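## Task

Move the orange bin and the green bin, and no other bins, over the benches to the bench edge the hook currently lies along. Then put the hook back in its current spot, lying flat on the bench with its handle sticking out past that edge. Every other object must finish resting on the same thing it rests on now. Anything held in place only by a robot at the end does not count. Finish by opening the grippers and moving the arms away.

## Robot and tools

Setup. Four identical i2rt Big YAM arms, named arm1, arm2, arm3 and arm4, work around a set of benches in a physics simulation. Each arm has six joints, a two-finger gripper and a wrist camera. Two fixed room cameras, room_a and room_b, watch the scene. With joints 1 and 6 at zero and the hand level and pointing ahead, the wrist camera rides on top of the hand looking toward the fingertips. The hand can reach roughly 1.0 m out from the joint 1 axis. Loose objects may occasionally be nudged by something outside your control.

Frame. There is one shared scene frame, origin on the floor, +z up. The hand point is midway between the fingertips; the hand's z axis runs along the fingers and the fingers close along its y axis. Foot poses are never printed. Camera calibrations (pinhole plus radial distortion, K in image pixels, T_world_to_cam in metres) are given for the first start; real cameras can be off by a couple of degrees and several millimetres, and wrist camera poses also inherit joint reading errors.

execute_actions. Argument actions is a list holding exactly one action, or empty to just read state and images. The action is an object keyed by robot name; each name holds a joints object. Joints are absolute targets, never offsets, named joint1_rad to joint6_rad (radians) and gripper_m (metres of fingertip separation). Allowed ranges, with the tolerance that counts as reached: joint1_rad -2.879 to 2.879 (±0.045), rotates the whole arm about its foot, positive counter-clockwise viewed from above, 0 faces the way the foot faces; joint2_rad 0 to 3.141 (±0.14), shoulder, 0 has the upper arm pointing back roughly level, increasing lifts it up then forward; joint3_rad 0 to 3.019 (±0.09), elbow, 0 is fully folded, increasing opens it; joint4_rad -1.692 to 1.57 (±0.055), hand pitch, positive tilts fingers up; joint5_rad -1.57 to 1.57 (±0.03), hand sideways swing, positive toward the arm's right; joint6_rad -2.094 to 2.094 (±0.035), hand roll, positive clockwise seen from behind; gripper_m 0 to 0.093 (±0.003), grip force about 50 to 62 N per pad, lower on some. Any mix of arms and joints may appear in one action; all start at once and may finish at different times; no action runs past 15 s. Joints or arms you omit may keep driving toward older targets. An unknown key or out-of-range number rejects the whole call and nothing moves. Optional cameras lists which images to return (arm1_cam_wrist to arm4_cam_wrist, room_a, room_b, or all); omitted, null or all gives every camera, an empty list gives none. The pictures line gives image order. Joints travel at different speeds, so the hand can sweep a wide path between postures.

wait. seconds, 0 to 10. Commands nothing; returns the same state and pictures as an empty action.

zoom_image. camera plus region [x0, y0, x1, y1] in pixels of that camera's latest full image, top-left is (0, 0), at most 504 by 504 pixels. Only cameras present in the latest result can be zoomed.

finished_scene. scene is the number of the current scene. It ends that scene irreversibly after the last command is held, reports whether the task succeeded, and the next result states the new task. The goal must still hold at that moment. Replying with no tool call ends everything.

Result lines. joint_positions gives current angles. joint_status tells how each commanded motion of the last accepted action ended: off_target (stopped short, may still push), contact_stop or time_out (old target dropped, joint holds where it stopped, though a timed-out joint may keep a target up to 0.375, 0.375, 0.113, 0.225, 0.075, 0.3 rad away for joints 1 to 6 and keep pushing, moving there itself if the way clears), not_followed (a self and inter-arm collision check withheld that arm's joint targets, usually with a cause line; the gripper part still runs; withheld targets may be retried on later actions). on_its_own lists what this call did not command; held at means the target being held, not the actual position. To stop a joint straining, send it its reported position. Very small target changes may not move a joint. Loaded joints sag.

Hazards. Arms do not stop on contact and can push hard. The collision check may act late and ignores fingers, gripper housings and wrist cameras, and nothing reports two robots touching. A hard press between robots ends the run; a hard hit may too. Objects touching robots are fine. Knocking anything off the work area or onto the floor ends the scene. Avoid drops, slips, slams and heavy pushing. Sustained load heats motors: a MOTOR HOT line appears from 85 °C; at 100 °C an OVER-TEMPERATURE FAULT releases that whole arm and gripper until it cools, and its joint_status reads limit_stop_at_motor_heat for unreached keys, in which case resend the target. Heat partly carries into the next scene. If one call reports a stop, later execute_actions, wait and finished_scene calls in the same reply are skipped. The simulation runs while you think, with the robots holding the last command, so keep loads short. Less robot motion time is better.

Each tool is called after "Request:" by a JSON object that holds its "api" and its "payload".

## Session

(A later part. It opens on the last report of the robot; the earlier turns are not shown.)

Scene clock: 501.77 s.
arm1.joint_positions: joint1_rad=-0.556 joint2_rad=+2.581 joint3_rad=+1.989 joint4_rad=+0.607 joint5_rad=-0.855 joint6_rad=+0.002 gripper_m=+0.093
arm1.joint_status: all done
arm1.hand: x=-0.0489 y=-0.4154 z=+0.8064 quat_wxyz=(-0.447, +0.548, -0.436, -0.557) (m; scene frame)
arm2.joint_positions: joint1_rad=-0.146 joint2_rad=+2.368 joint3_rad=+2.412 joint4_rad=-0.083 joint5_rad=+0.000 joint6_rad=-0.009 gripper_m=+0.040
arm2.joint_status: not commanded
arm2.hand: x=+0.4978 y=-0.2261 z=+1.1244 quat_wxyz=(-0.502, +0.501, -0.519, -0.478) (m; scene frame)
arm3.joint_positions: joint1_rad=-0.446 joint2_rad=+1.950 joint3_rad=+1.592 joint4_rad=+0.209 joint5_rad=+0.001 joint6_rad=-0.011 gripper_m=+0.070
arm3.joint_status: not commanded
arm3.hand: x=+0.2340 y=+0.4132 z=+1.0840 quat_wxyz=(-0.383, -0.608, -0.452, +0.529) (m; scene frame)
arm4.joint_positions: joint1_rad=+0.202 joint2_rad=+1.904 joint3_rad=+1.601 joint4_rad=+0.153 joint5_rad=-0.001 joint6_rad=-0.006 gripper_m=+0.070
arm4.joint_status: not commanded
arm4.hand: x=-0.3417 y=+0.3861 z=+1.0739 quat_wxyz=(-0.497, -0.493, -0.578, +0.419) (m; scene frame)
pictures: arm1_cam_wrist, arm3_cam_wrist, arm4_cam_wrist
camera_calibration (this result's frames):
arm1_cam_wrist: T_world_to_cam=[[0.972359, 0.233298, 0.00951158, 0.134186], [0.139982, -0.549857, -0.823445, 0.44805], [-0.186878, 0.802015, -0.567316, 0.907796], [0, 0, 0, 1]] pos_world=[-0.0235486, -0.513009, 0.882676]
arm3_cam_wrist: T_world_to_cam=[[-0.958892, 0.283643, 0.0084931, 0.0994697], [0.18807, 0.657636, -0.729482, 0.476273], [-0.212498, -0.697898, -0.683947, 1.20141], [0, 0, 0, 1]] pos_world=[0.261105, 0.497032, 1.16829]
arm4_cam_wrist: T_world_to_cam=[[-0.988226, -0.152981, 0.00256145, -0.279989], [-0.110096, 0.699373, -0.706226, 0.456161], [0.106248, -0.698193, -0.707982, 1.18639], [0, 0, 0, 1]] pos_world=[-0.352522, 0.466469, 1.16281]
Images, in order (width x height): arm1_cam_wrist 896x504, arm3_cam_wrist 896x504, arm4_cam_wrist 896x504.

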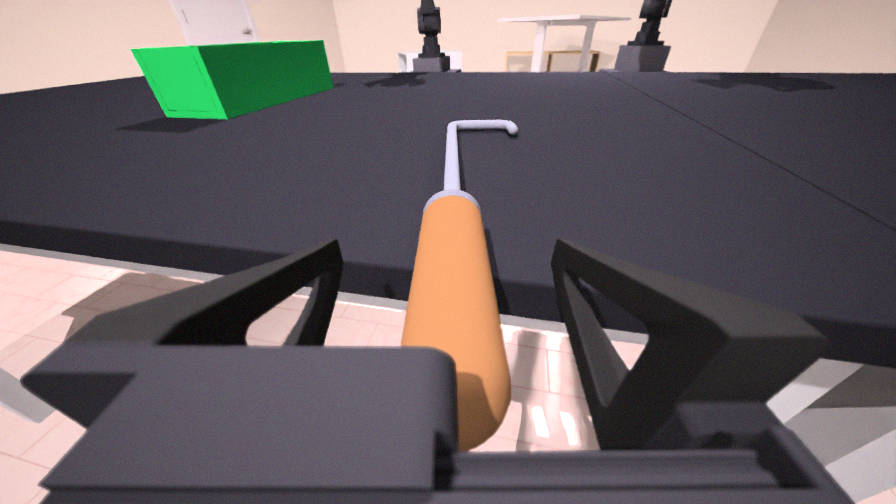

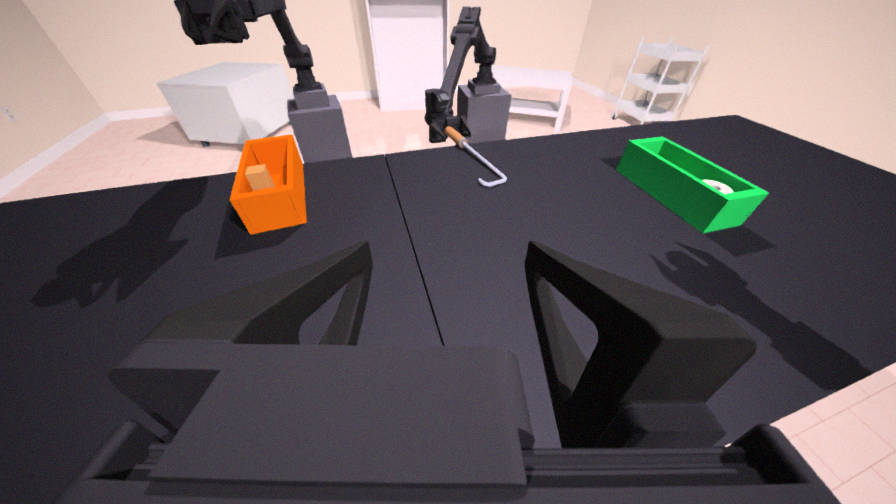

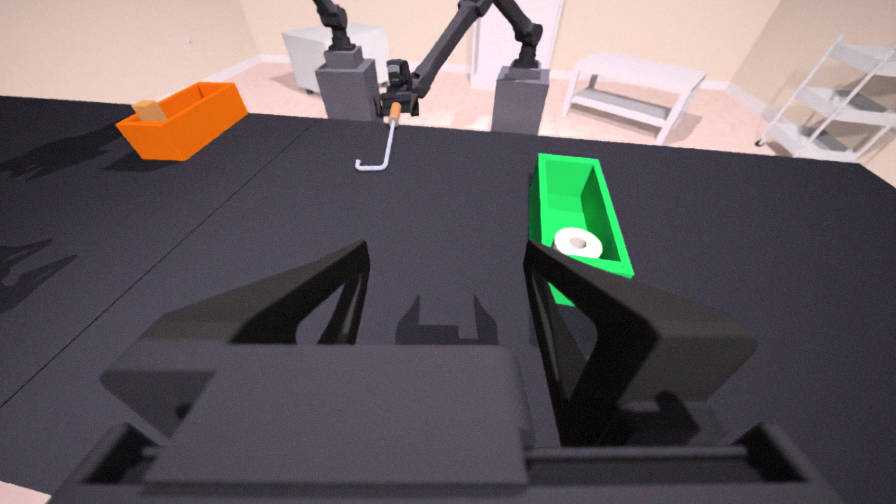

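Request:
{"api": "execute_actions", "payload": {"actions": [{"arm1":{"joints":{"joint3_rad":1.962,"gripper_m":0.0}},"arm4":{"joints":{"joint1_rad":0.06}}}], "cameras": ["arm1_cam_wrist","arm4_cam_wrist","arm3_cam_wrist"]}}

Scene clock: 507.37 s.
arm1.joint_positions: joint1_rad=-0.556 joint2_rad=+2.582 joint3_rad=+1.973 joint4_rad=+0.609 joint5_rad=-0.852 joint6_rad=+0.002 gripper_m=+0.030
arm1.joint_status: gripper_m off_target (ended at +0.030, target +0.000); the others done
arm1.hand: x=-0.0504 y=-0.4180 z=+0.7983 quat_wxyz=(-0.443, +0.547, -0.442, -0.556) (m; scene frame)
arm2.joint_positions: joint1_rad=-0.146 joint2_rad=+2.368 joint3_rad=+2.412 joint4_rad=-0.083 joint5_rad=+0.000 joint6_rad=-0.009 gripper_m=+0.040
arm2.joint_status: not commanded
arm2.hand: x=+0.4978 y=-0.2261 z=+1.1244 quat_wxyz=(-0.502, +0.501, -0.519, -0.478) (m; scene frame)
arm3.joint_positions: joint1_rad=-0.446 joint2_rad=+1.950 joint3_rad=+1.592 joint4_rad=+0.209 joint5_rad=+0.001 joint6_rad=-0.011 gripper_m=+0.070
arm3.joint_status: not commanded
arm3.hand: x=+0.2340 y=+0.4132 z=+1.0840 quat_wxyz=(-0.383, -0.608, -0.452, +0.529) (m; scene frame)
arm4.joint_positions: joint1_rad=+0.054 joint2_rad=+1.904 joint3_rad=+1.601 joint4_rad=+0.153 joint5_rad=-0.001 joint6_rad=-0.006 gripper_m=+0.070
arm4.joint_status: all done
arm4.hand: x=-0.4628 y=+0.3755 z=+1.0725 quat_wxyz=(-0.464, -0.534, -0.540, +0.455) (m; scene frame)
pictures: arm1_cam_wrist, arm3_cam_wrist, arm4_cam_wrist
camera_calibration (this result's frames):
arm1_cam_wrist: T_world_to_cam=[[0.973154, 0.230154, -0.000913239, 0.14337], [0.131576, -0.559587, -0.818261, 0.431565], [-0.188837, 0.796173, -0.574847, 0.908448], [0, 0, 0, 1]] pos_world=[-0.0247565, -0.514781, 0.875482]
arm3_cam_wrist: T_world_to_cam=[[-0.958892, 0.283643, 0.0084931, 0.0994697], [0.18807, 0.657636, -0.729482, 0.476273], [-0.212498, -0.697898, -0.683947, 1.20141], [0, 0, 0, 1]] pos_world=[0.261105, 0.497032, 1.16829]
arm4_cam_wrist: T_world_to_cam=[[-0.999983, -0.00482441, 0.00332709, -0.463145], [-0.00576698, 0.709106, -0.705079, 0.492691], [0.00104233, -0.705086, -0.709121, 1.14605], [0, 0, 0, 1]] pos_world=[-0.46149, 0.456458, 1.16161]
Images, in order (width x height): arm1_cam_wrist 896x504, arm3_cam_wrist 896x504, arm4_cam_wrist 896x504.

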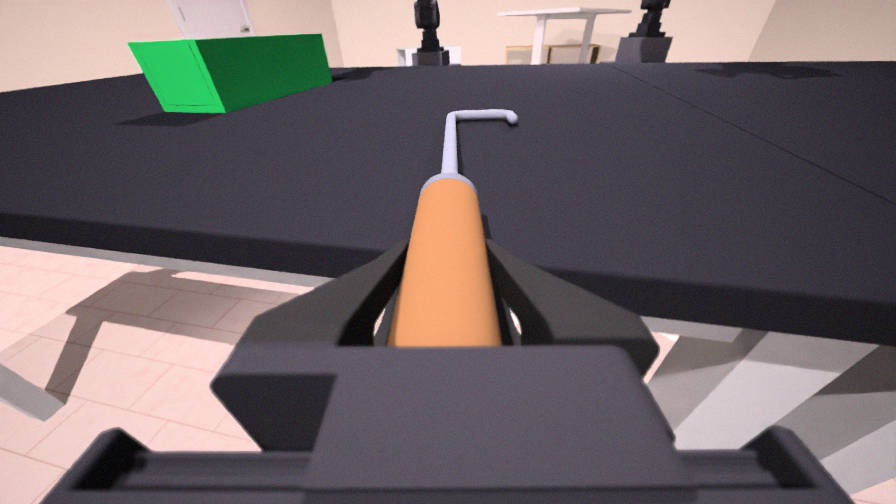

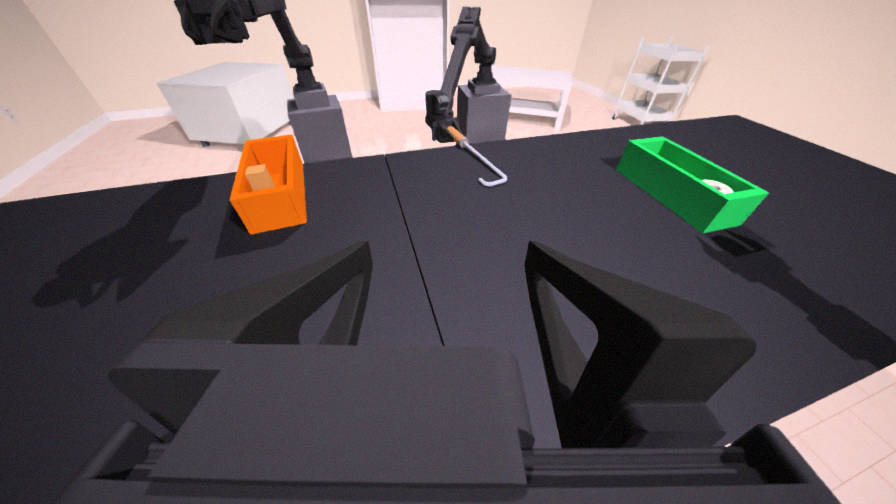

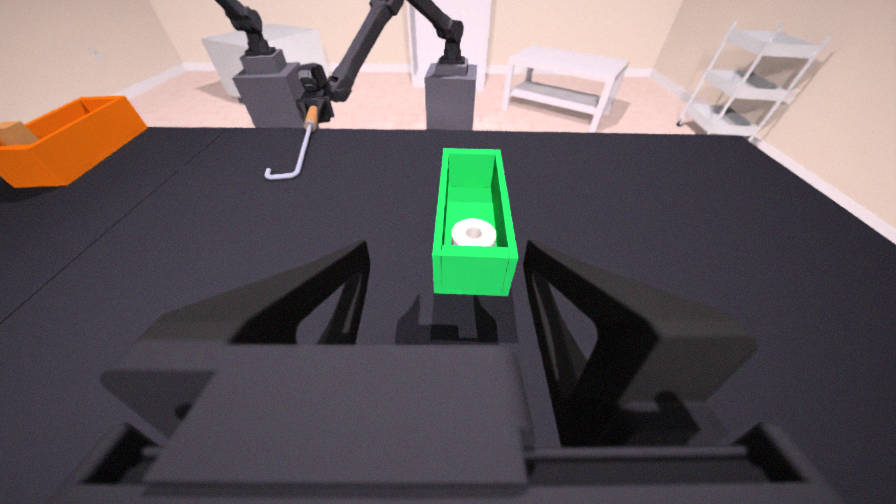

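Request:
{"api": "execute_actions", "payload": {"actions": [{"arm1":{"joints":{"joint1_rad":0.13,"joint2_rad":2.185,"joint3_rad":2.02,"joint4_rad":0.115,"joint5_rad":0.0,"joint6_rad":1.57}},"arm2":{"joints":{"joint4_rad":-1.03}}}], "cameras": ["arm1_cam_wrist","arm4_cam_wrist","arm3_cam_wrist","arm2_cam_wrist"]}}

Scene clock: 537.37 s.
arm1.joint_positions: joint1_rad=+0.136 joint2_rad=+2.197 joint3_rad=+1.973 joint4_rad=+0.100 joint5_rad=+0.001 joint6_rad=+1.521 gripper_m=+0.031
arm1.joint_status: joint6_rad time_out (moved +1.519 of +1.568); the others done
arm1.on_its_own: joint6_rad reads +1.521 and still pushes toward +1.570 since a time_out
arm1.hand: x=-0.5184 y=-0.2916 z=+1.0300 quat_wxyz=(+0.005, +0.038, -0.746, -0.665) (m; scene frame)
arm2.joint_positions: joint1_rad=-0.146 joint2_rad=+2.368 joint3_rad=+2.412 joint4_rad=-1.014 joint5_rad=+0.000 joint6_rad=-0.009 gripper_m=+0.040
arm2.joint_status: all done
arm2.hand: x=+0.4928 y=-0.3328 z=+0.9313 quat_wxyz=(-0.214, +0.664, -0.687, -0.205) (m; scene frame)
arm3.joint_positions: joint1_rad=-0.446 joint2_rad=+1.950 joint3_rad=+1.592 joint4_rad=+0.209 joint5_rad=+0.001 joint6_rad=-0.011 gripper_m=+0.070
arm3.joint_status: not commanded
arm3.hand: x=+0.2340 y=+0.4132 z=+1.0840 quat_wxyz=(-0.383, -0.608, -0.452, +0.529) (m; scene frame)
arm4.joint_positions: joint1_rad=+0.054 joint2_rad=+1.904 joint3_rad=+1.601 joint4_rad=+0.153 joint5_rad=-0.001 joint6_rad=-0.006 gripper_m=+0.070
arm4.joint_status: not commanded
arm4.hand: x=-0.4628 y=+0.3755 z=+1.0725 quat_wxyz=(-0.464, -0.534, -0.540, +0.455) (m; scene frame)
pictures: arm1_cam_wrist, arm2_cam_wrist, arm3_cam_wrist, arm4_cam_wrist
camera_calibration (this result's frames):
arm1_cam_wrist: T_world_to_cam=[[0.0551951, -0.0979476, -0.99366, 1.0209], [-0.77529, -0.631314, 0.019165, -0.600139], [-0.629189, 0.769317, -0.110783, 0.138542], [0, 0, 0, 1]] pos_world=[-0.434461, -0.385464, 1.04128]
arm2_cam_wrist: T_world_to_cam=[[0.999755, -0.0221434, -0.000413445, -0.500176], [-0.0221172, -0.999195, 0.0334633, -0.346747], [-0.0011541, -0.033446, -0.99944, 1.04815], [0, 0, 0, 1]] pos_world=[0.493594, -0.322488, 1.05896]
arm3_cam_wrist: T_world_to_cam=[[-0.958892, 0.283643, 0.0084931, 0.0994697], [0.18807, 0.657636, -0.729482, 0.476273], [-0.212498, -0.697898, -0.683947, 1.20141], [0, 0, 0, 1]] pos_world=[0.261105, 0.497032, 1.16829]
arm4_cam_wrist: T_world_to_cam=[[-0.999983, -0.00482441, 0.00332709, -0.463145], [-0.00576698, 0.709106, -0.705079, 0.492691], [0.00104233, -0.705086, -0.709121, 1.14605], [0, 0, 0, 1]] pos_world=[-0.46149, 0.456458, 1.16161]
Images, in order (width x height): arm1_cam_wrist 896x504, arm2_cam_wrist 896x504, arm3_cam_wrist 896x504, arm4_cam_wrist 896x504.

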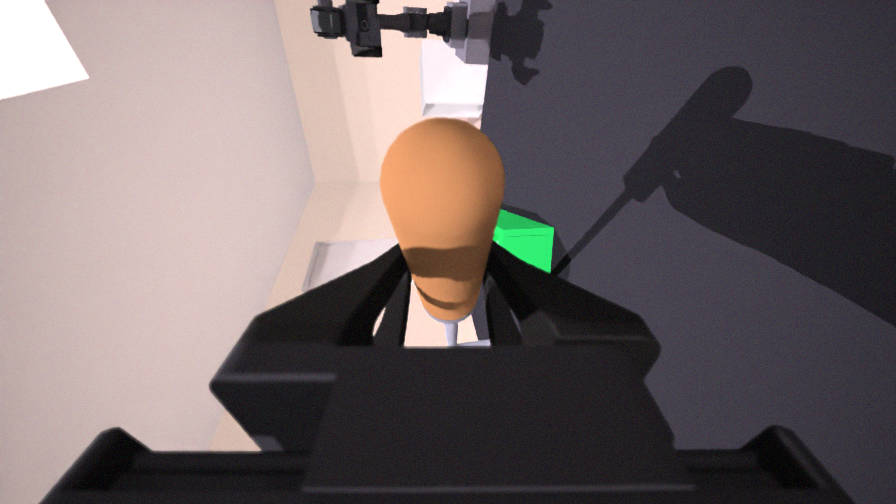

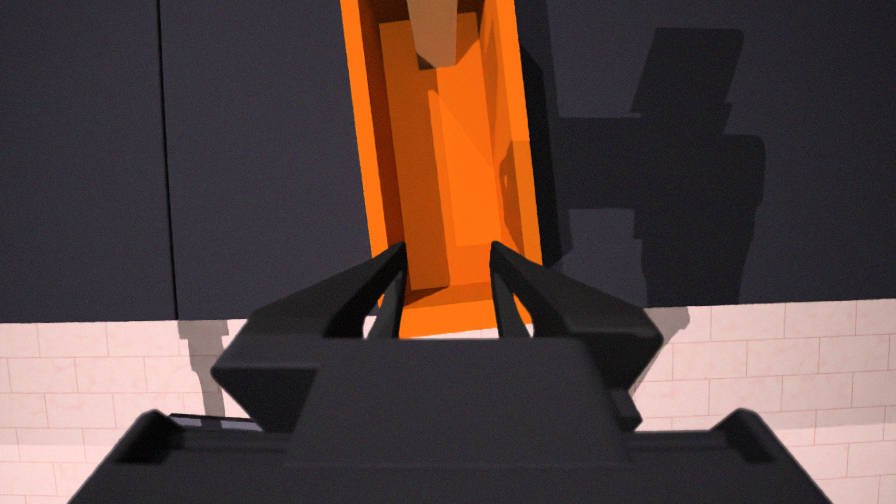

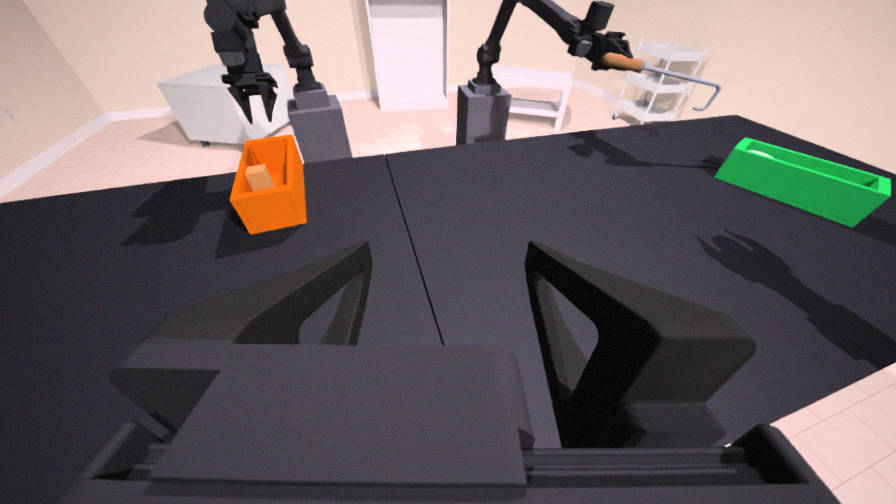

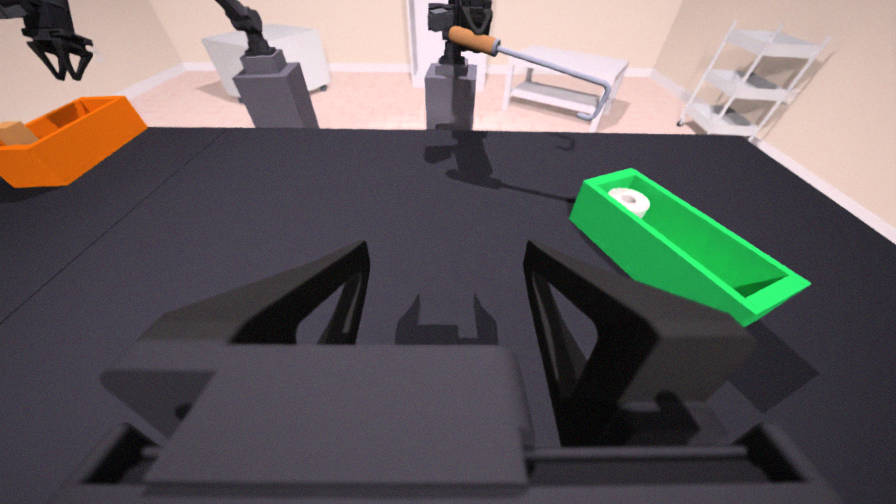

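Request:
{"api": "execute_actions", "payload": {"actions": [{"arm1":{"joints":{"joint2_rad":2.08,"joint3_rad":1.32,"joint4_rad":0.733,"joint6_rad":1.57}},"arm2":{"joints":{"joint2_rad":1.85,"joint3_rad":1.85,"joint4_rad":-0.7}},"arm4":{"joints":{"joint1_rad":-0.2}}}]}}

Scene clock: 648.53 s.
arm1.joint_positions: joint1_rad=+0.136 joint2_rad=+2.103 joint3_rad=+1.320 joint4_rad=+0.697 joint5_rad=+0.000 joint6_rad=+1.566 gripper_m=+0.031
arm1.joint_status: all done
arm1.hand: x=-0.5122 y=-0.4171 z=+0.8783 quat_wxyz=(+0.021, +0.021, -0.733, -0.679) (m; scene frame)
arm2.joint_positions: joint1_rad=-0.146 joint2_rad=+1.822 joint3_rad=+1.854 joint4_rad=-0.715 joint5_rad=+0.000 joint6_rad=-0.009 gripper_m=+0.040
arm2.joint_status: all done
arm2.hand: x=+0.4889 y=-0.4393 z=+1.1086 quat_wxyz=(-0.311, +0.628, -0.649, -0.297) (m; scene frame)
arm3.joint_positions: joint1_rad=-0.446 joint2_rad=+1.950 joint3_rad=+1.592 joint4_rad=+0.209 joint5_rad=+0.001 joint6_rad=-0.011 gripper_m=+0.070
arm3.joint_status: not commanded
arm3.hand: x=+0.2340 y=+0.4132 z=+1.0840 quat_wxyz=(-0.383, -0.608, -0.452, +0.529) (m; scene frame)
arm4.joint_positions: joint1_rad=-0.197 joint2_rad=+1.904 joint3_rad=+1.601 joint4_rad=+0.153 joint5_rad=+0.001 joint6_rad=-0.006 gripper_m=+0.070
arm4.joint_status: all done
arm4.hand: x=-0.6663 y=+0.3986 z=+1.0706 quat_wxyz=(-0.402, -0.598, -0.470, +0.510) (m; scene frame)
pictures: arm1_cam_wrist, arm2_cam_wrist, arm3_cam_wrist, arm4_cam_wrist, room_a, room_b
camera_calibration (this result's frames):
arm1_cam_wrist: T_world_to_cam=[[0.00801952, -0.0631492, -0.997972, 0.851652], [-0.776214, -0.629574, 0.0336004, -0.684127], [-0.630419, 0.77437, -0.0540661, 0.1739], [0, 0, 0, 1]] pos_world=[-0.428229, -0.51159, 0.882313]
arm2_cam_wrist: T_world_to_cam=[[0.99971, -0.0235726, 0.00501818, -0.505119], [-0.021563, -0.967839, -0.250644, -0.130742], [0.0107651, 0.250463, -0.968066, 1.30588], [0, 0, 0, 1]] pos_world=[0.488095, -0.465518, 1.23394]
arm3_cam_wrist: T_world_to_cam=[[-0.958892, 0.283643, 0.0084931, 0.0994697], [0.18807, 0.657636, -0.729482, 0.476273], [-0.212498, -0.697898, -0.683947, 1.20141], [0, 0, 0, 1]] pos_world=[0.261105, 0.497032, 1.16829]
arm4_cam_wrist: T_world_to_cam=[[-0.969382, 0.245498, 0.00548903, -0.748196], [0.170768, 0.690028, -0.703348, 0.597147], [-0.176458, -0.680876, -0.710824, 1.03501], [0, 0, 0, 1]] pos_world=[-0.644625, 0.476346, 1.15982]
Images, in order (width x height): arm1_cam_wrist 896x504, arm2_cam_wrist 896x504, arm3_cam_wrist 896x504, arm4_cam_wrist 896x504, room_a 896x504, room_b 896x504.

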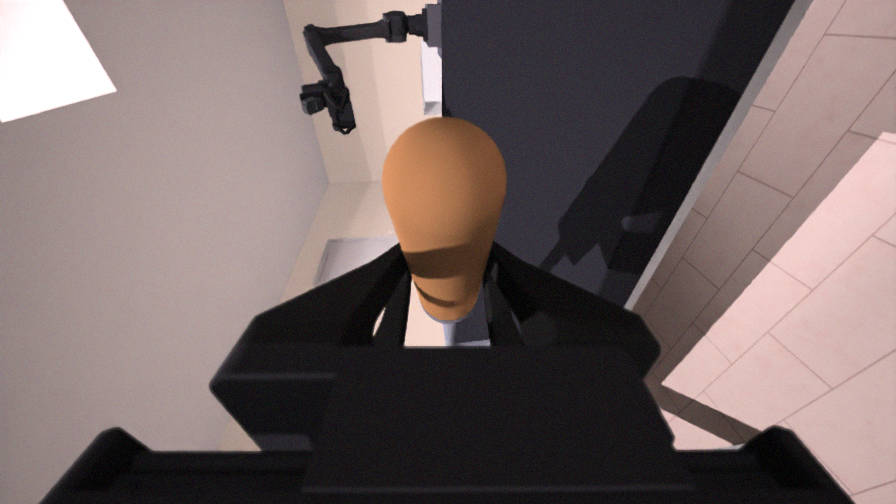

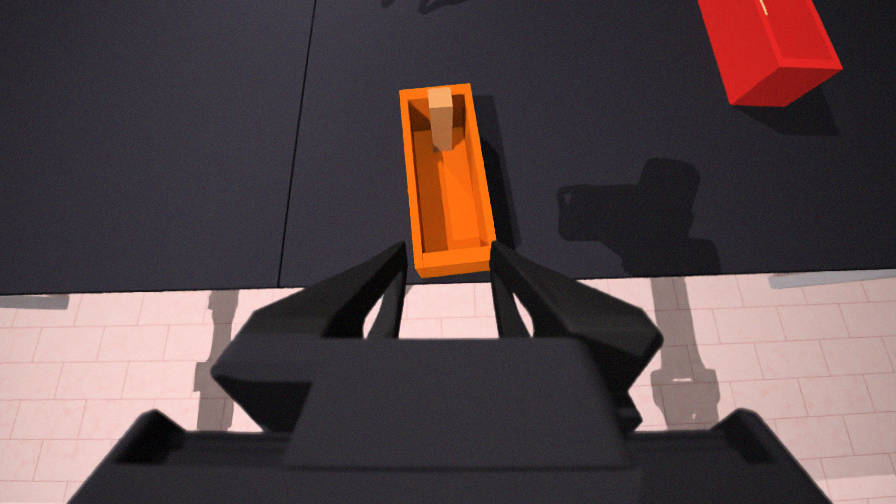

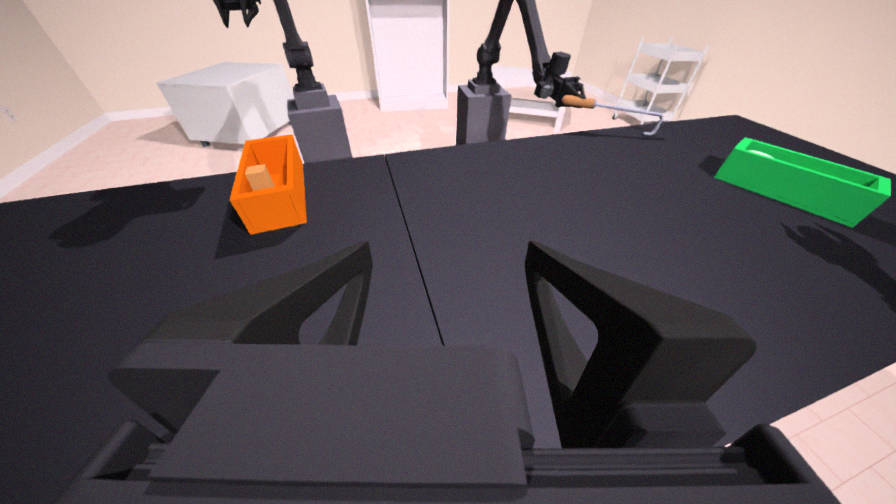

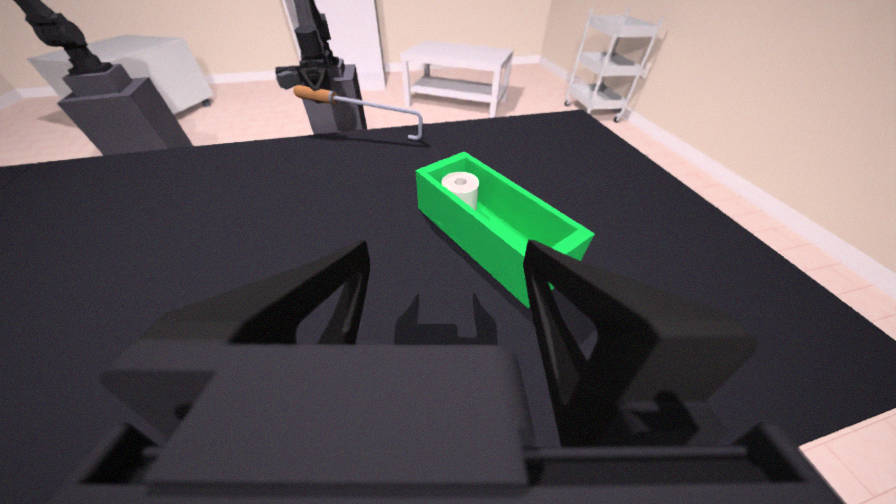

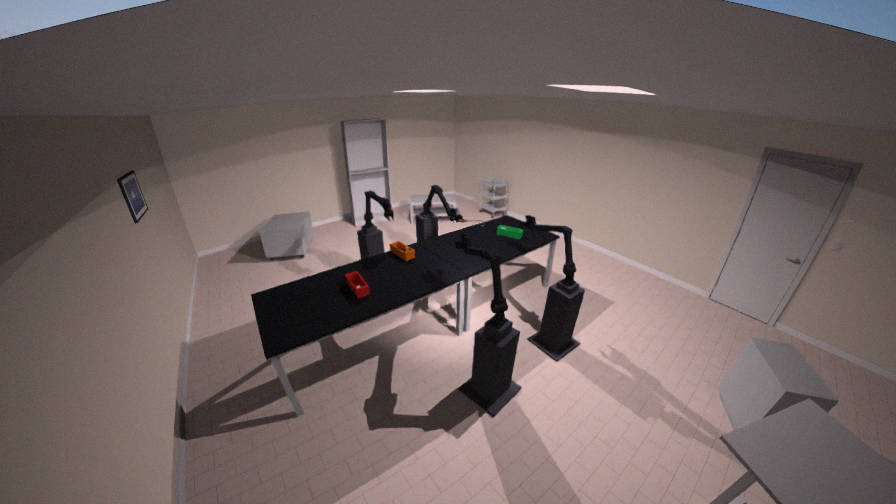

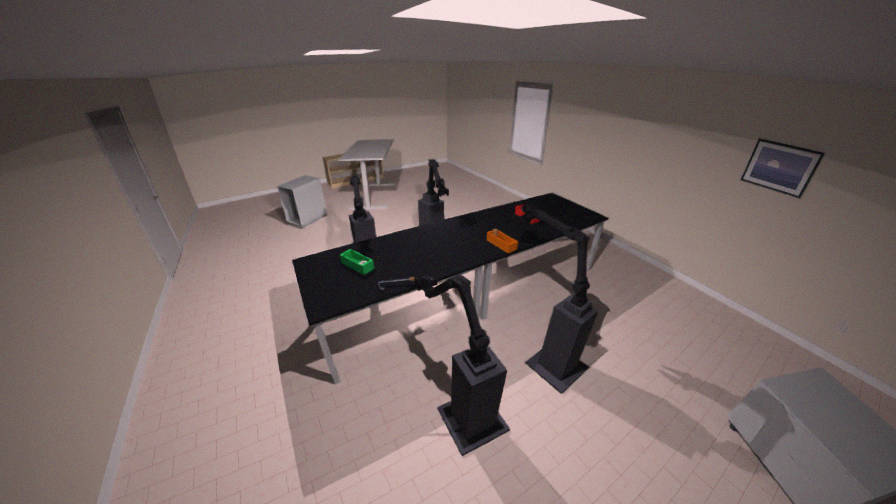

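Request:
{"api": "zoom_image", "payload": {"camera": "arm4_cam_wrist", "region": [260, 60, 620, 300]}}

Request:
{"api": "zoom_image", "payload": {"camera": "room_b", "region": [290, 220, 490, 340]}}

Region (260, 60, 620, 300) of arm4_cam_wrist's 896x504 image, scaled by 1.400, with more detail than that image has.

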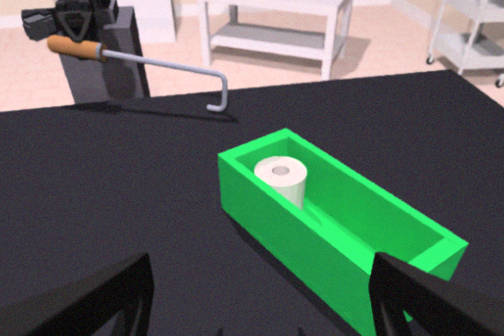

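Region (290, 220, 490, 340) of room_b's 896x504 image, scaled by 2.520, with more detail than that image has; it fills the top 302 rows of this view, and the rest is white.

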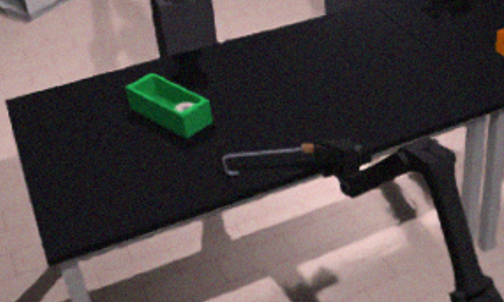

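Request:
{"api": "execute_actions", "payload": {"actions": [{"arm1":{"joints":{"joint1_rad":0.32,"joint3_rad":1.30,"joint5_rad":-0.35}}}], "cameras": ["arm1_cam_wrist","arm4_cam_wrist","room_b"]}}

Scene clock: 678.13 s.
arm1.joint_positions: joint1_rad=+0.312 joint2_rad=+2.103 joint3_rad=+1.290 joint4_rad=+0.707 joint5_rad=-0.346 joint6_rad=+1.534 gripper_m=+0.031
arm1.joint_status: all done
arm1.hand: x=-0.7016 y=-0.4691 z=+0.8676 quat_wxyz=(+0.194, +0.212, -0.707, -0.647) (m; scene frame)
arm2.joint_positions: joint1_rad=-0.146 joint2_rad=+1.822 joint3_rad=+1.854 joint4_rad=-0.715 joint5_rad=+0.000 joint6_rad=-0.009 gripper_m=+0.040
arm2.joint_status: not commanded
arm2.hand: x=+0.4889 y=-0.4393 z=+1.1086 quat_wxyz=(-0.311, +0.628, -0.649, -0.297) (m; scene frame)
arm3.joint_positions: joint1_rad=-0.446 joint2_rad=+1.950 joint3_rad=+1.592 joint4_rad=+0.209 joint5_rad=+0.001 joint6_rad=-0.011 gripper_m=+0.070
arm3.joint_status: not commanded
arm3.hand: x=+0.2340 y=+0.4132 z=+1.0840 quat_wxyz=(-0.383, -0.608, -0.452, +0.529) (m; scene frame)
arm4.joint_positions: joint1_rad=-0.197 joint2_rad=+1.904 joint3_rad=+1.601 joint4_rad=+0.153 joint5_rad=+0.001 joint6_rad=-0.006 gripper_m=+0.070
arm4.joint_status: not commanded
arm4.hand: x=-0.6663 y=+0.3986 z=+1.0706 quat_wxyz=(-0.402, -0.598, -0.470, +0.510) (m; scene frame)
pictures: arm1_cam_wrist, arm4_cam_wrist, room_b
camera_calibration (this result's frames):
arm1_cam_wrist: T_world_to_cam=[[0.0452702, -0.0596399, -0.997193, 0.866296], [-0.357971, -0.932895, 0.0395433, -0.717451], [-0.932635, 0.355176, -0.0635817, -0.306282], [0, 0, 0, 1]] pos_world=[-0.581693, -0.508857, 0.872761]
arm4_cam_wrist: T_world_to_cam=[[-0.969382, 0.245498, 0.00548903, -0.748196], [0.170768, 0.690028, -0.703348, 0.597147], [-0.176458, -0.680876, -0.710824, 1.03501], [0, 0, 0, 1]] pos_world=[-0.644625, 0.476346, 1.15982]
Images, in order (width x height): arm1_cam_wrist 896x504, arm4_cam_wrist 896x504, room_b 896x504.

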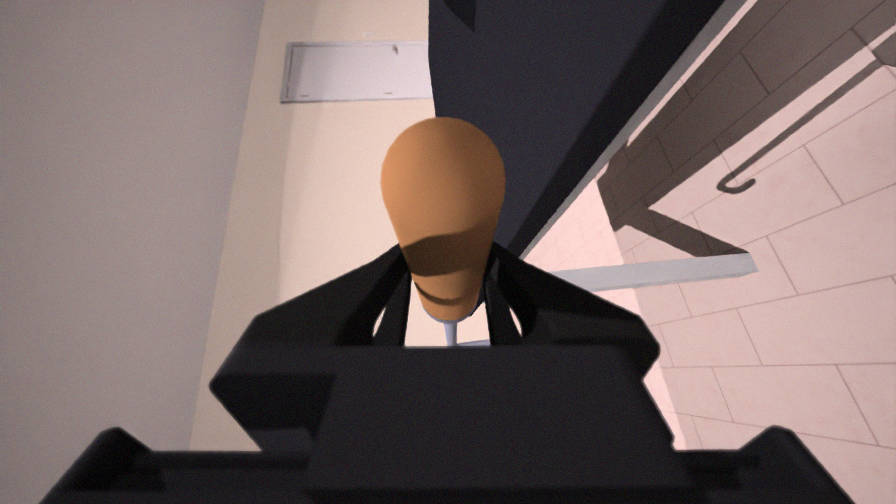

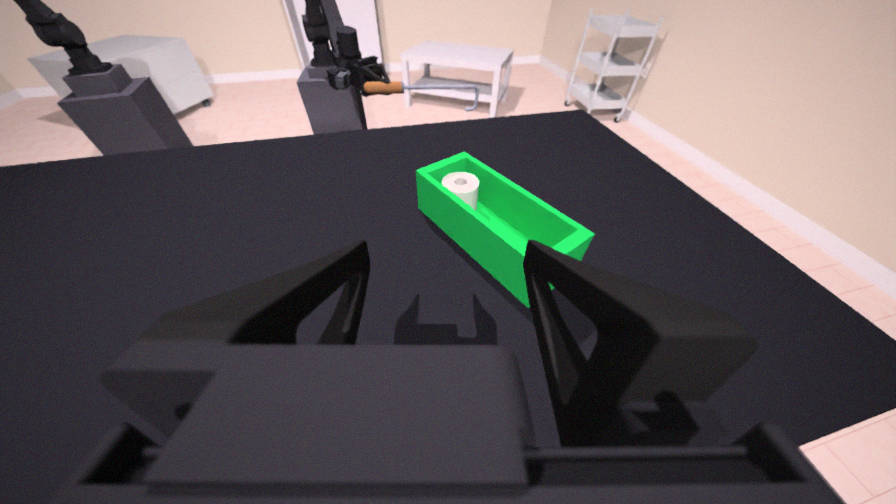

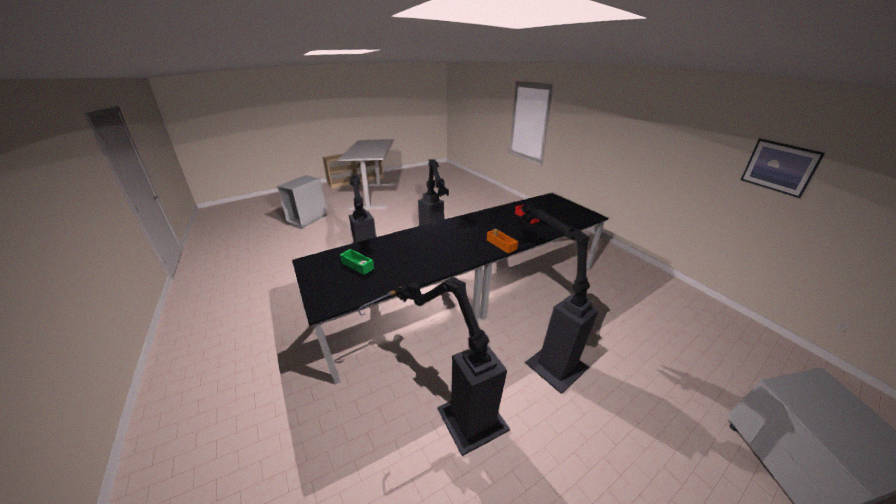

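Request:
{"api": "execute_actions", "payload": {"actions": [{"arm1":{"joints":{"joint1_rad":0.32,"joint3_rad":1.39,"joint4_rad":1.28,"joint5_rad":0.0,"joint6_rad":0.0}}}], "cameras": ["arm1_cam_wrist","arm4_cam_wrist","room_b"]}}

Scene clock: 732.60 s.
arm1.joint_positions: joint1_rad=+0.317 joint2_rad=+2.103 joint3_rad=+1.327 joint4_rad=+1.243 joint5_rad=-0.004 joint6_rad=+0.015 gripper_m=+0.031
arm1.joint_status: all done
arm1.hand: x=-0.6473 y=-0.4624 z=+1.0125 quat_wxyz=(-0.520, +0.406, -0.325, -0.677) (m; scene frame)
arm2.joint_positions: joint1_rad=-0.146 joint2_rad=+1.822 joint3_rad=+1.854 joint4_rad=-0.715 joint5_rad=+0.000 joint6_rad=-0.009 gripper_m=+0.040
arm2.joint_status: not commanded
arm2.hand: x=+0.4889 y=-0.4393 z=+1.1086 quat_wxyz=(-0.311, +0.628, -0.649, -0.297) (m; scene frame)
arm3.joint_positions: joint1_rad=-0.446 joint2_rad=+1.950 joint3_rad=+1.592 joint4_rad=+0.209 joint5_rad=+0.001 joint6_rad=-0.011 gripper_m=+0.070
arm3.joint_status: not commanded
arm3.hand: x=+0.2340 y=+0.4132 z=+1.0840 quat_wxyz=(-0.383, -0.608, -0.452, +0.529) (m; scene frame)
arm4.joint_positions: joint1_rad=-0.197 joint2_rad=+1.904 joint3_rad=+1.601 joint4_rad=+0.153 joint5_rad=+0.001 joint6_rad=-0.006 gripper_m=+0.070
arm4.joint_status: not commanded
arm4.hand: x=-0.6663 y=+0.3986 z=+1.0706 quat_wxyz=(-0.402, -0.598, -0.470, +0.510) (m; scene frame)
pictures: arm1_cam_wrist, arm4_cam_wrist, room_b
camera_calibration (this result's frames):
arm1_cam_wrist: T_world_to_cam=[[0.966428, 0.256873, -0.0057638, 0.747601], [0.0318188, -0.141911, -0.989368, 0.962316], [-0.25496, 0.955969, -0.14532, 0.550442], [0, 0, 0, 1]] pos_world=[-0.612781, -0.581682, 1.03638]
arm4_cam_wrist: T_world_to_cam=[[-0.969382, 0.245498, 0.00548903, -0.748196], [0.170768, 0.690028, -0.703348, 0.597147], [-0.176458, -0.680876, -0.710824, 1.03501], [0, 0, 0, 1]] pos_world=[-0.644625, 0.476346, 1.15982]
Images, in order (width x height): arm1_cam_wrist 896x504, arm4_cam_wrist 896x504, room_b 896x504.

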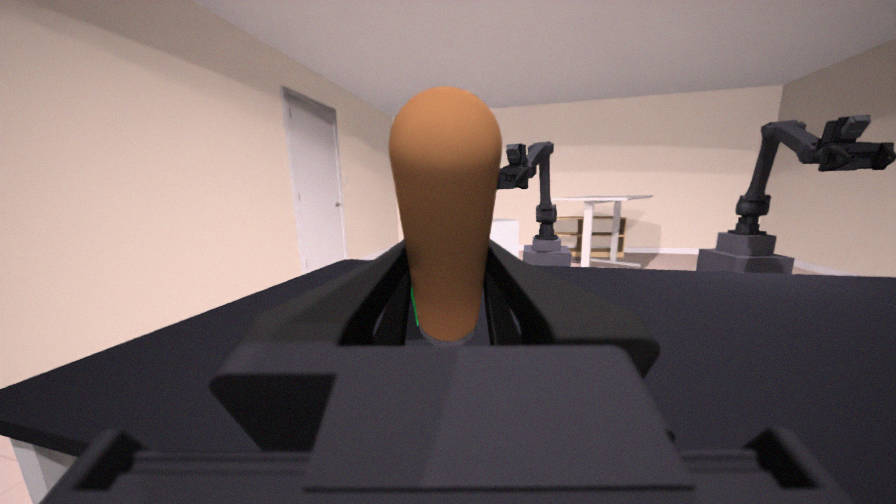

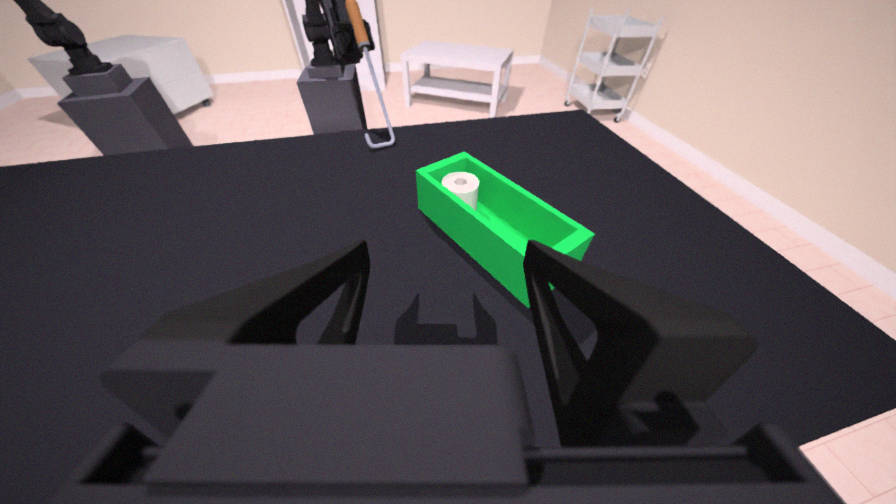

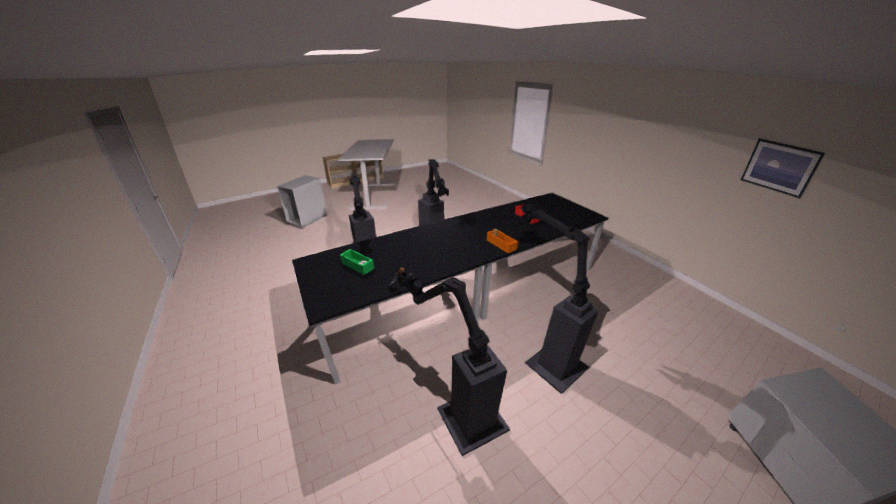

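Request:
{"api": "execute_actions", "payload": {"actions": [{"arm1":{"joints":{"joint2_rad":1.865,"joint3_rad":1.062,"joint4_rad":0.565}}}], "cameras": ["arm1_cam_wrist","arm4_cam_wrist","room_b"]}}

Scene clock: 754.23 s.
arm1.joint_positions: joint1_rad=+0.317 joint2_rad=+1.851 joint3_rad=+1.063 joint4_rad=+0.577 joint5_rad=-0.003 joint6_rad=+0.006 gripper_m=+0.031
arm1.joint_status: all done
arm1.hand: x=-0.6330 y=-0.5229 z=+0.8998 quat_wxyz=(-0.386, +0.607, -0.481, -0.501) (m; scene frame)
arm2.joint_positions: joint1_rad=-0.146 joint2_rad=+1.822 joint3_rad=+1.854 joint4_rad=-0.715 joint5_rad=+0.000 joint6_rad=-0.009 gripper_m=+0.040
arm2.joint_status: not commanded
arm2.hand: x=+0.4889 y=-0.4393 z=+1.1086 quat_wxyz=(-0.311, +0.628, -0.649, -0.297) (m; scene frame)
arm3.joint_positions: joint1_rad=-0.446 joint2_rad=+1.950 joint3_rad=+1.592 joint4_rad=+0.209 joint5_rad=+0.001 joint6_rad=-0.011 gripper_m=+0.070
arm3.joint_status: not commanded
arm3.hand: x=+0.2340 y=+0.4132 z=+1.0840 quat_wxyz=(-0.383, -0.608, -0.452, +0.529) (m; scene frame)
arm4.joint_positions: joint1_rad=-0.197 joint2_rad=+1.904 joint3_rad=+1.601 joint4_rad=+0.153 joint5_rad=+0.001 joint6_rad=-0.006 gripper_m=+0.070
arm4.joint_status: not commanded
arm4.hand: x=-0.6663 y=+0.3986 z=+1.0706 quat_wxyz=(-0.402, -0.598, -0.470, +0.510) (m; scene frame)
pictures: arm1_cam_wrist, arm4_cam_wrist, room_b
camera_calibration (this result's frames):
arm1_cam_wrist: T_world_to_cam=[[0.967282, 0.253557, -0.00860086, 0.749976], [0.18039, -0.71121, -0.67944, 0.359281], [-0.178394, 0.655659, -0.73368, 1.01635], [0, 0, 0, 1]] pos_world=[-0.608939, -0.601018, 0.996239]
arm4_cam_wrist: T_world_to_cam=[[-0.969382, 0.245498, 0.00548903, -0.748196], [0.170768, 0.690028, -0.703348, 0.597147], [-0.176458, -0.680876, -0.710824, 1.03501], [0, 0, 0, 1]] pos_world=[-0.644625, 0.476346, 1.15982]
Images, in order (width x height): arm1_cam_wrist 896x504, arm4_cam_wrist 896x504, room_b 896x504.

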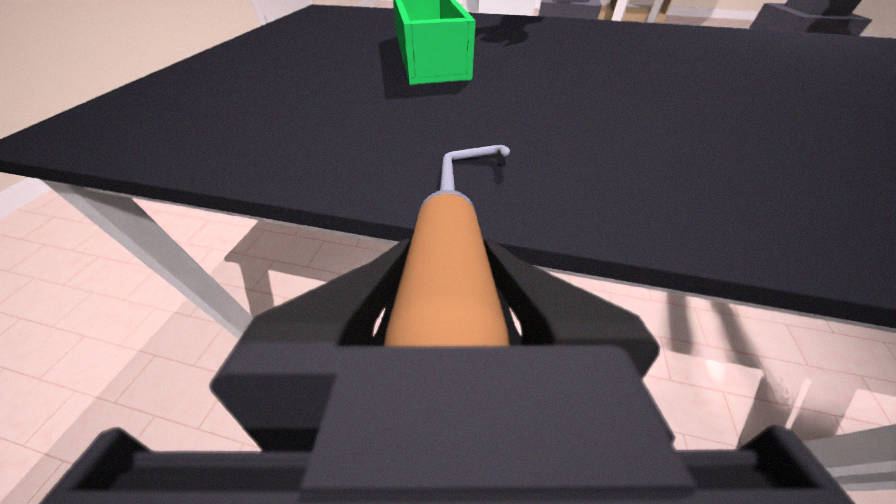

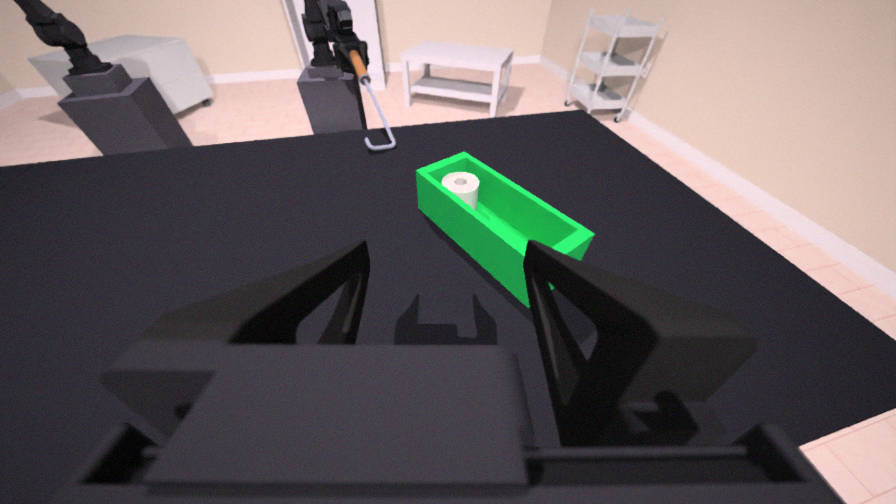

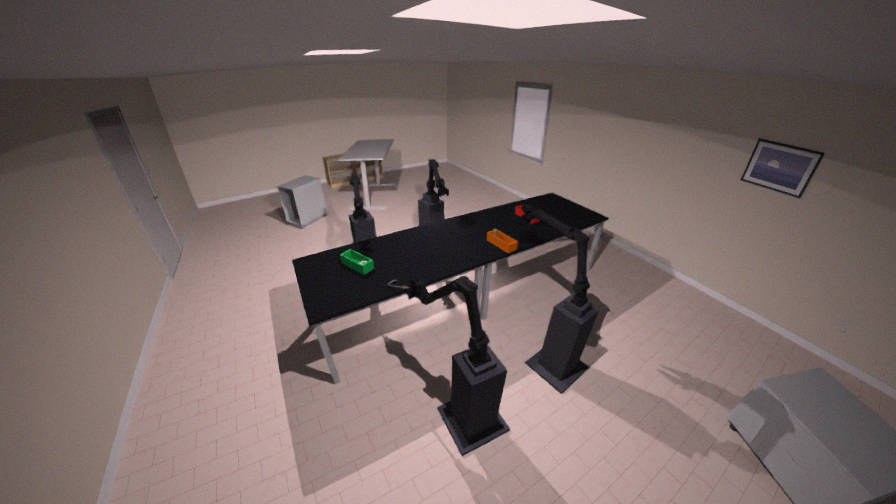

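Request:
{"api": "execute_actions", "payload": {"actions": [{"arm1":{"joints":{"joint4_rad":0.52,"joint6_rad":0.85}}}], "cameras": ["arm1_cam_wrist","arm4_cam_wrist"]}}

Scene clock: 768.13 s.
arm1.joint_positions: joint1_rad=+0.317 joint2_rad=+1.851 joint3_rad=+1.063 joint4_rad=+0.530 joint5_rad=+0.001 joint6_rad=+0.827 gripper_m=+0.031
arm1.joint_status: all done
arm1.hand: x=-0.6319 y=-0.5252 z=+0.8886 quat_wxyz=(-0.151, +0.371, -0.696, -0.595) (m; scene frame)
arm2.joint_positions: joint1_rad=-0.146 joint2_rad=+1.822 joint3_rad=+1.854 joint4_rad=-0.715 joint5_rad=+0.000 joint6_rad=-0.009 gripper_m=+0.040
arm2.joint_status: not commanded
arm2.hand: x=+0.4889 y=-0.4393 z=+1.1086 quat_wxyz=(-0.311, +0.628, -0.649, -0.297) (m; scene frame)
arm3.joint_positions: joint1_rad=-0.446 joint2_rad=+1.950 joint3_rad=+1.592 joint4_rad=+0.209 joint5_rad=+0.001 joint6_rad=-0.011 gripper_m=+0.070
arm3.joint_status: not commanded
arm3.hand: x=+0.2340 y=+0.4132 z=+1.0840 quat_wxyz=(-0.383, -0.608, -0.452, +0.529) (m; scene frame)
arm4.joint_positions: joint1_rad=-0.197 joint2_rad=+1.904 joint3_rad=+1.601 joint4_rad=+0.153 joint5_rad=+0.001 joint6_rad=-0.006 gripper_m=+0.070
arm4.joint_status: not commanded
arm4.hand: x=-0.6663 y=+0.3986 z=+1.0706 quat_wxyz=(-0.402, -0.598, -0.470, +0.510) (m; scene frame)
pictures: arm1_cam_wrist, arm4_cam_wrist
camera_calibration (this result's frames):
arm1_cam_wrist: T_world_to_cam=[[0.697916, -0.000733316, -0.716179, 1.07441], [-0.407401, -0.822846, -0.396169, -0.331938], [-0.589014, 0.568265, -0.574576, 0.563171], [0, 0, 0, 1]] pos_world=[-0.55336, -0.592376, 0.961548]
arm4_cam_wrist: T_world_to_cam=[[-0.969382, 0.245498, 0.00548903, -0.748196], [0.170768, 0.690028, -0.703348, 0.597147], [-0.176458, -0.680876, -0.710824, 1.03501], [0, 0, 0, 1]] pos_world=[-0.644625, 0.476346, 1.15982]
Images, in order (width x height): arm1_cam_wrist 896x504, arm4_cam_wrist 896x504.

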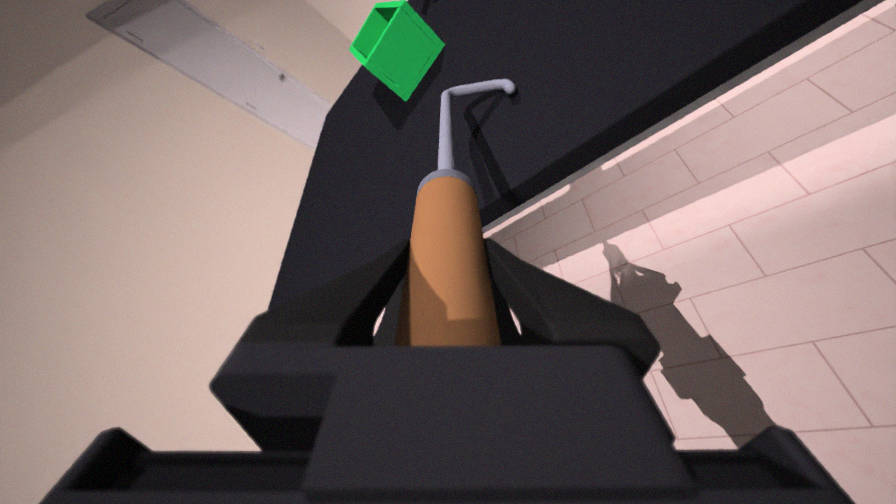

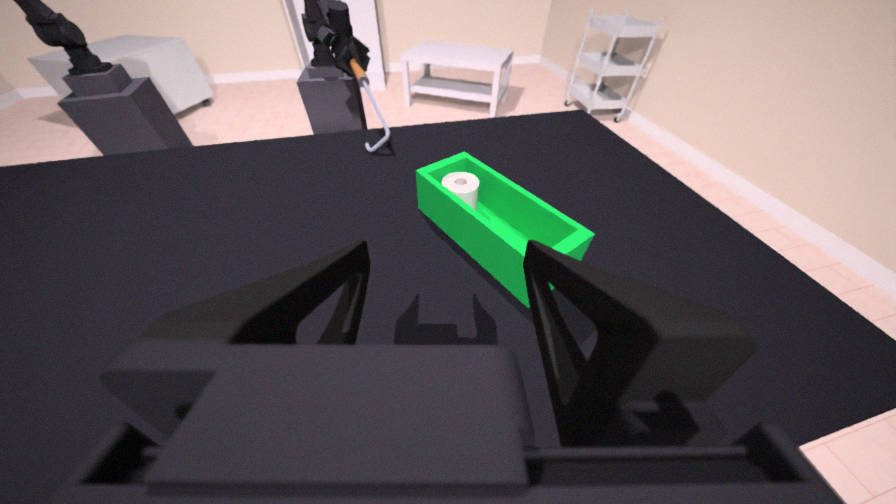

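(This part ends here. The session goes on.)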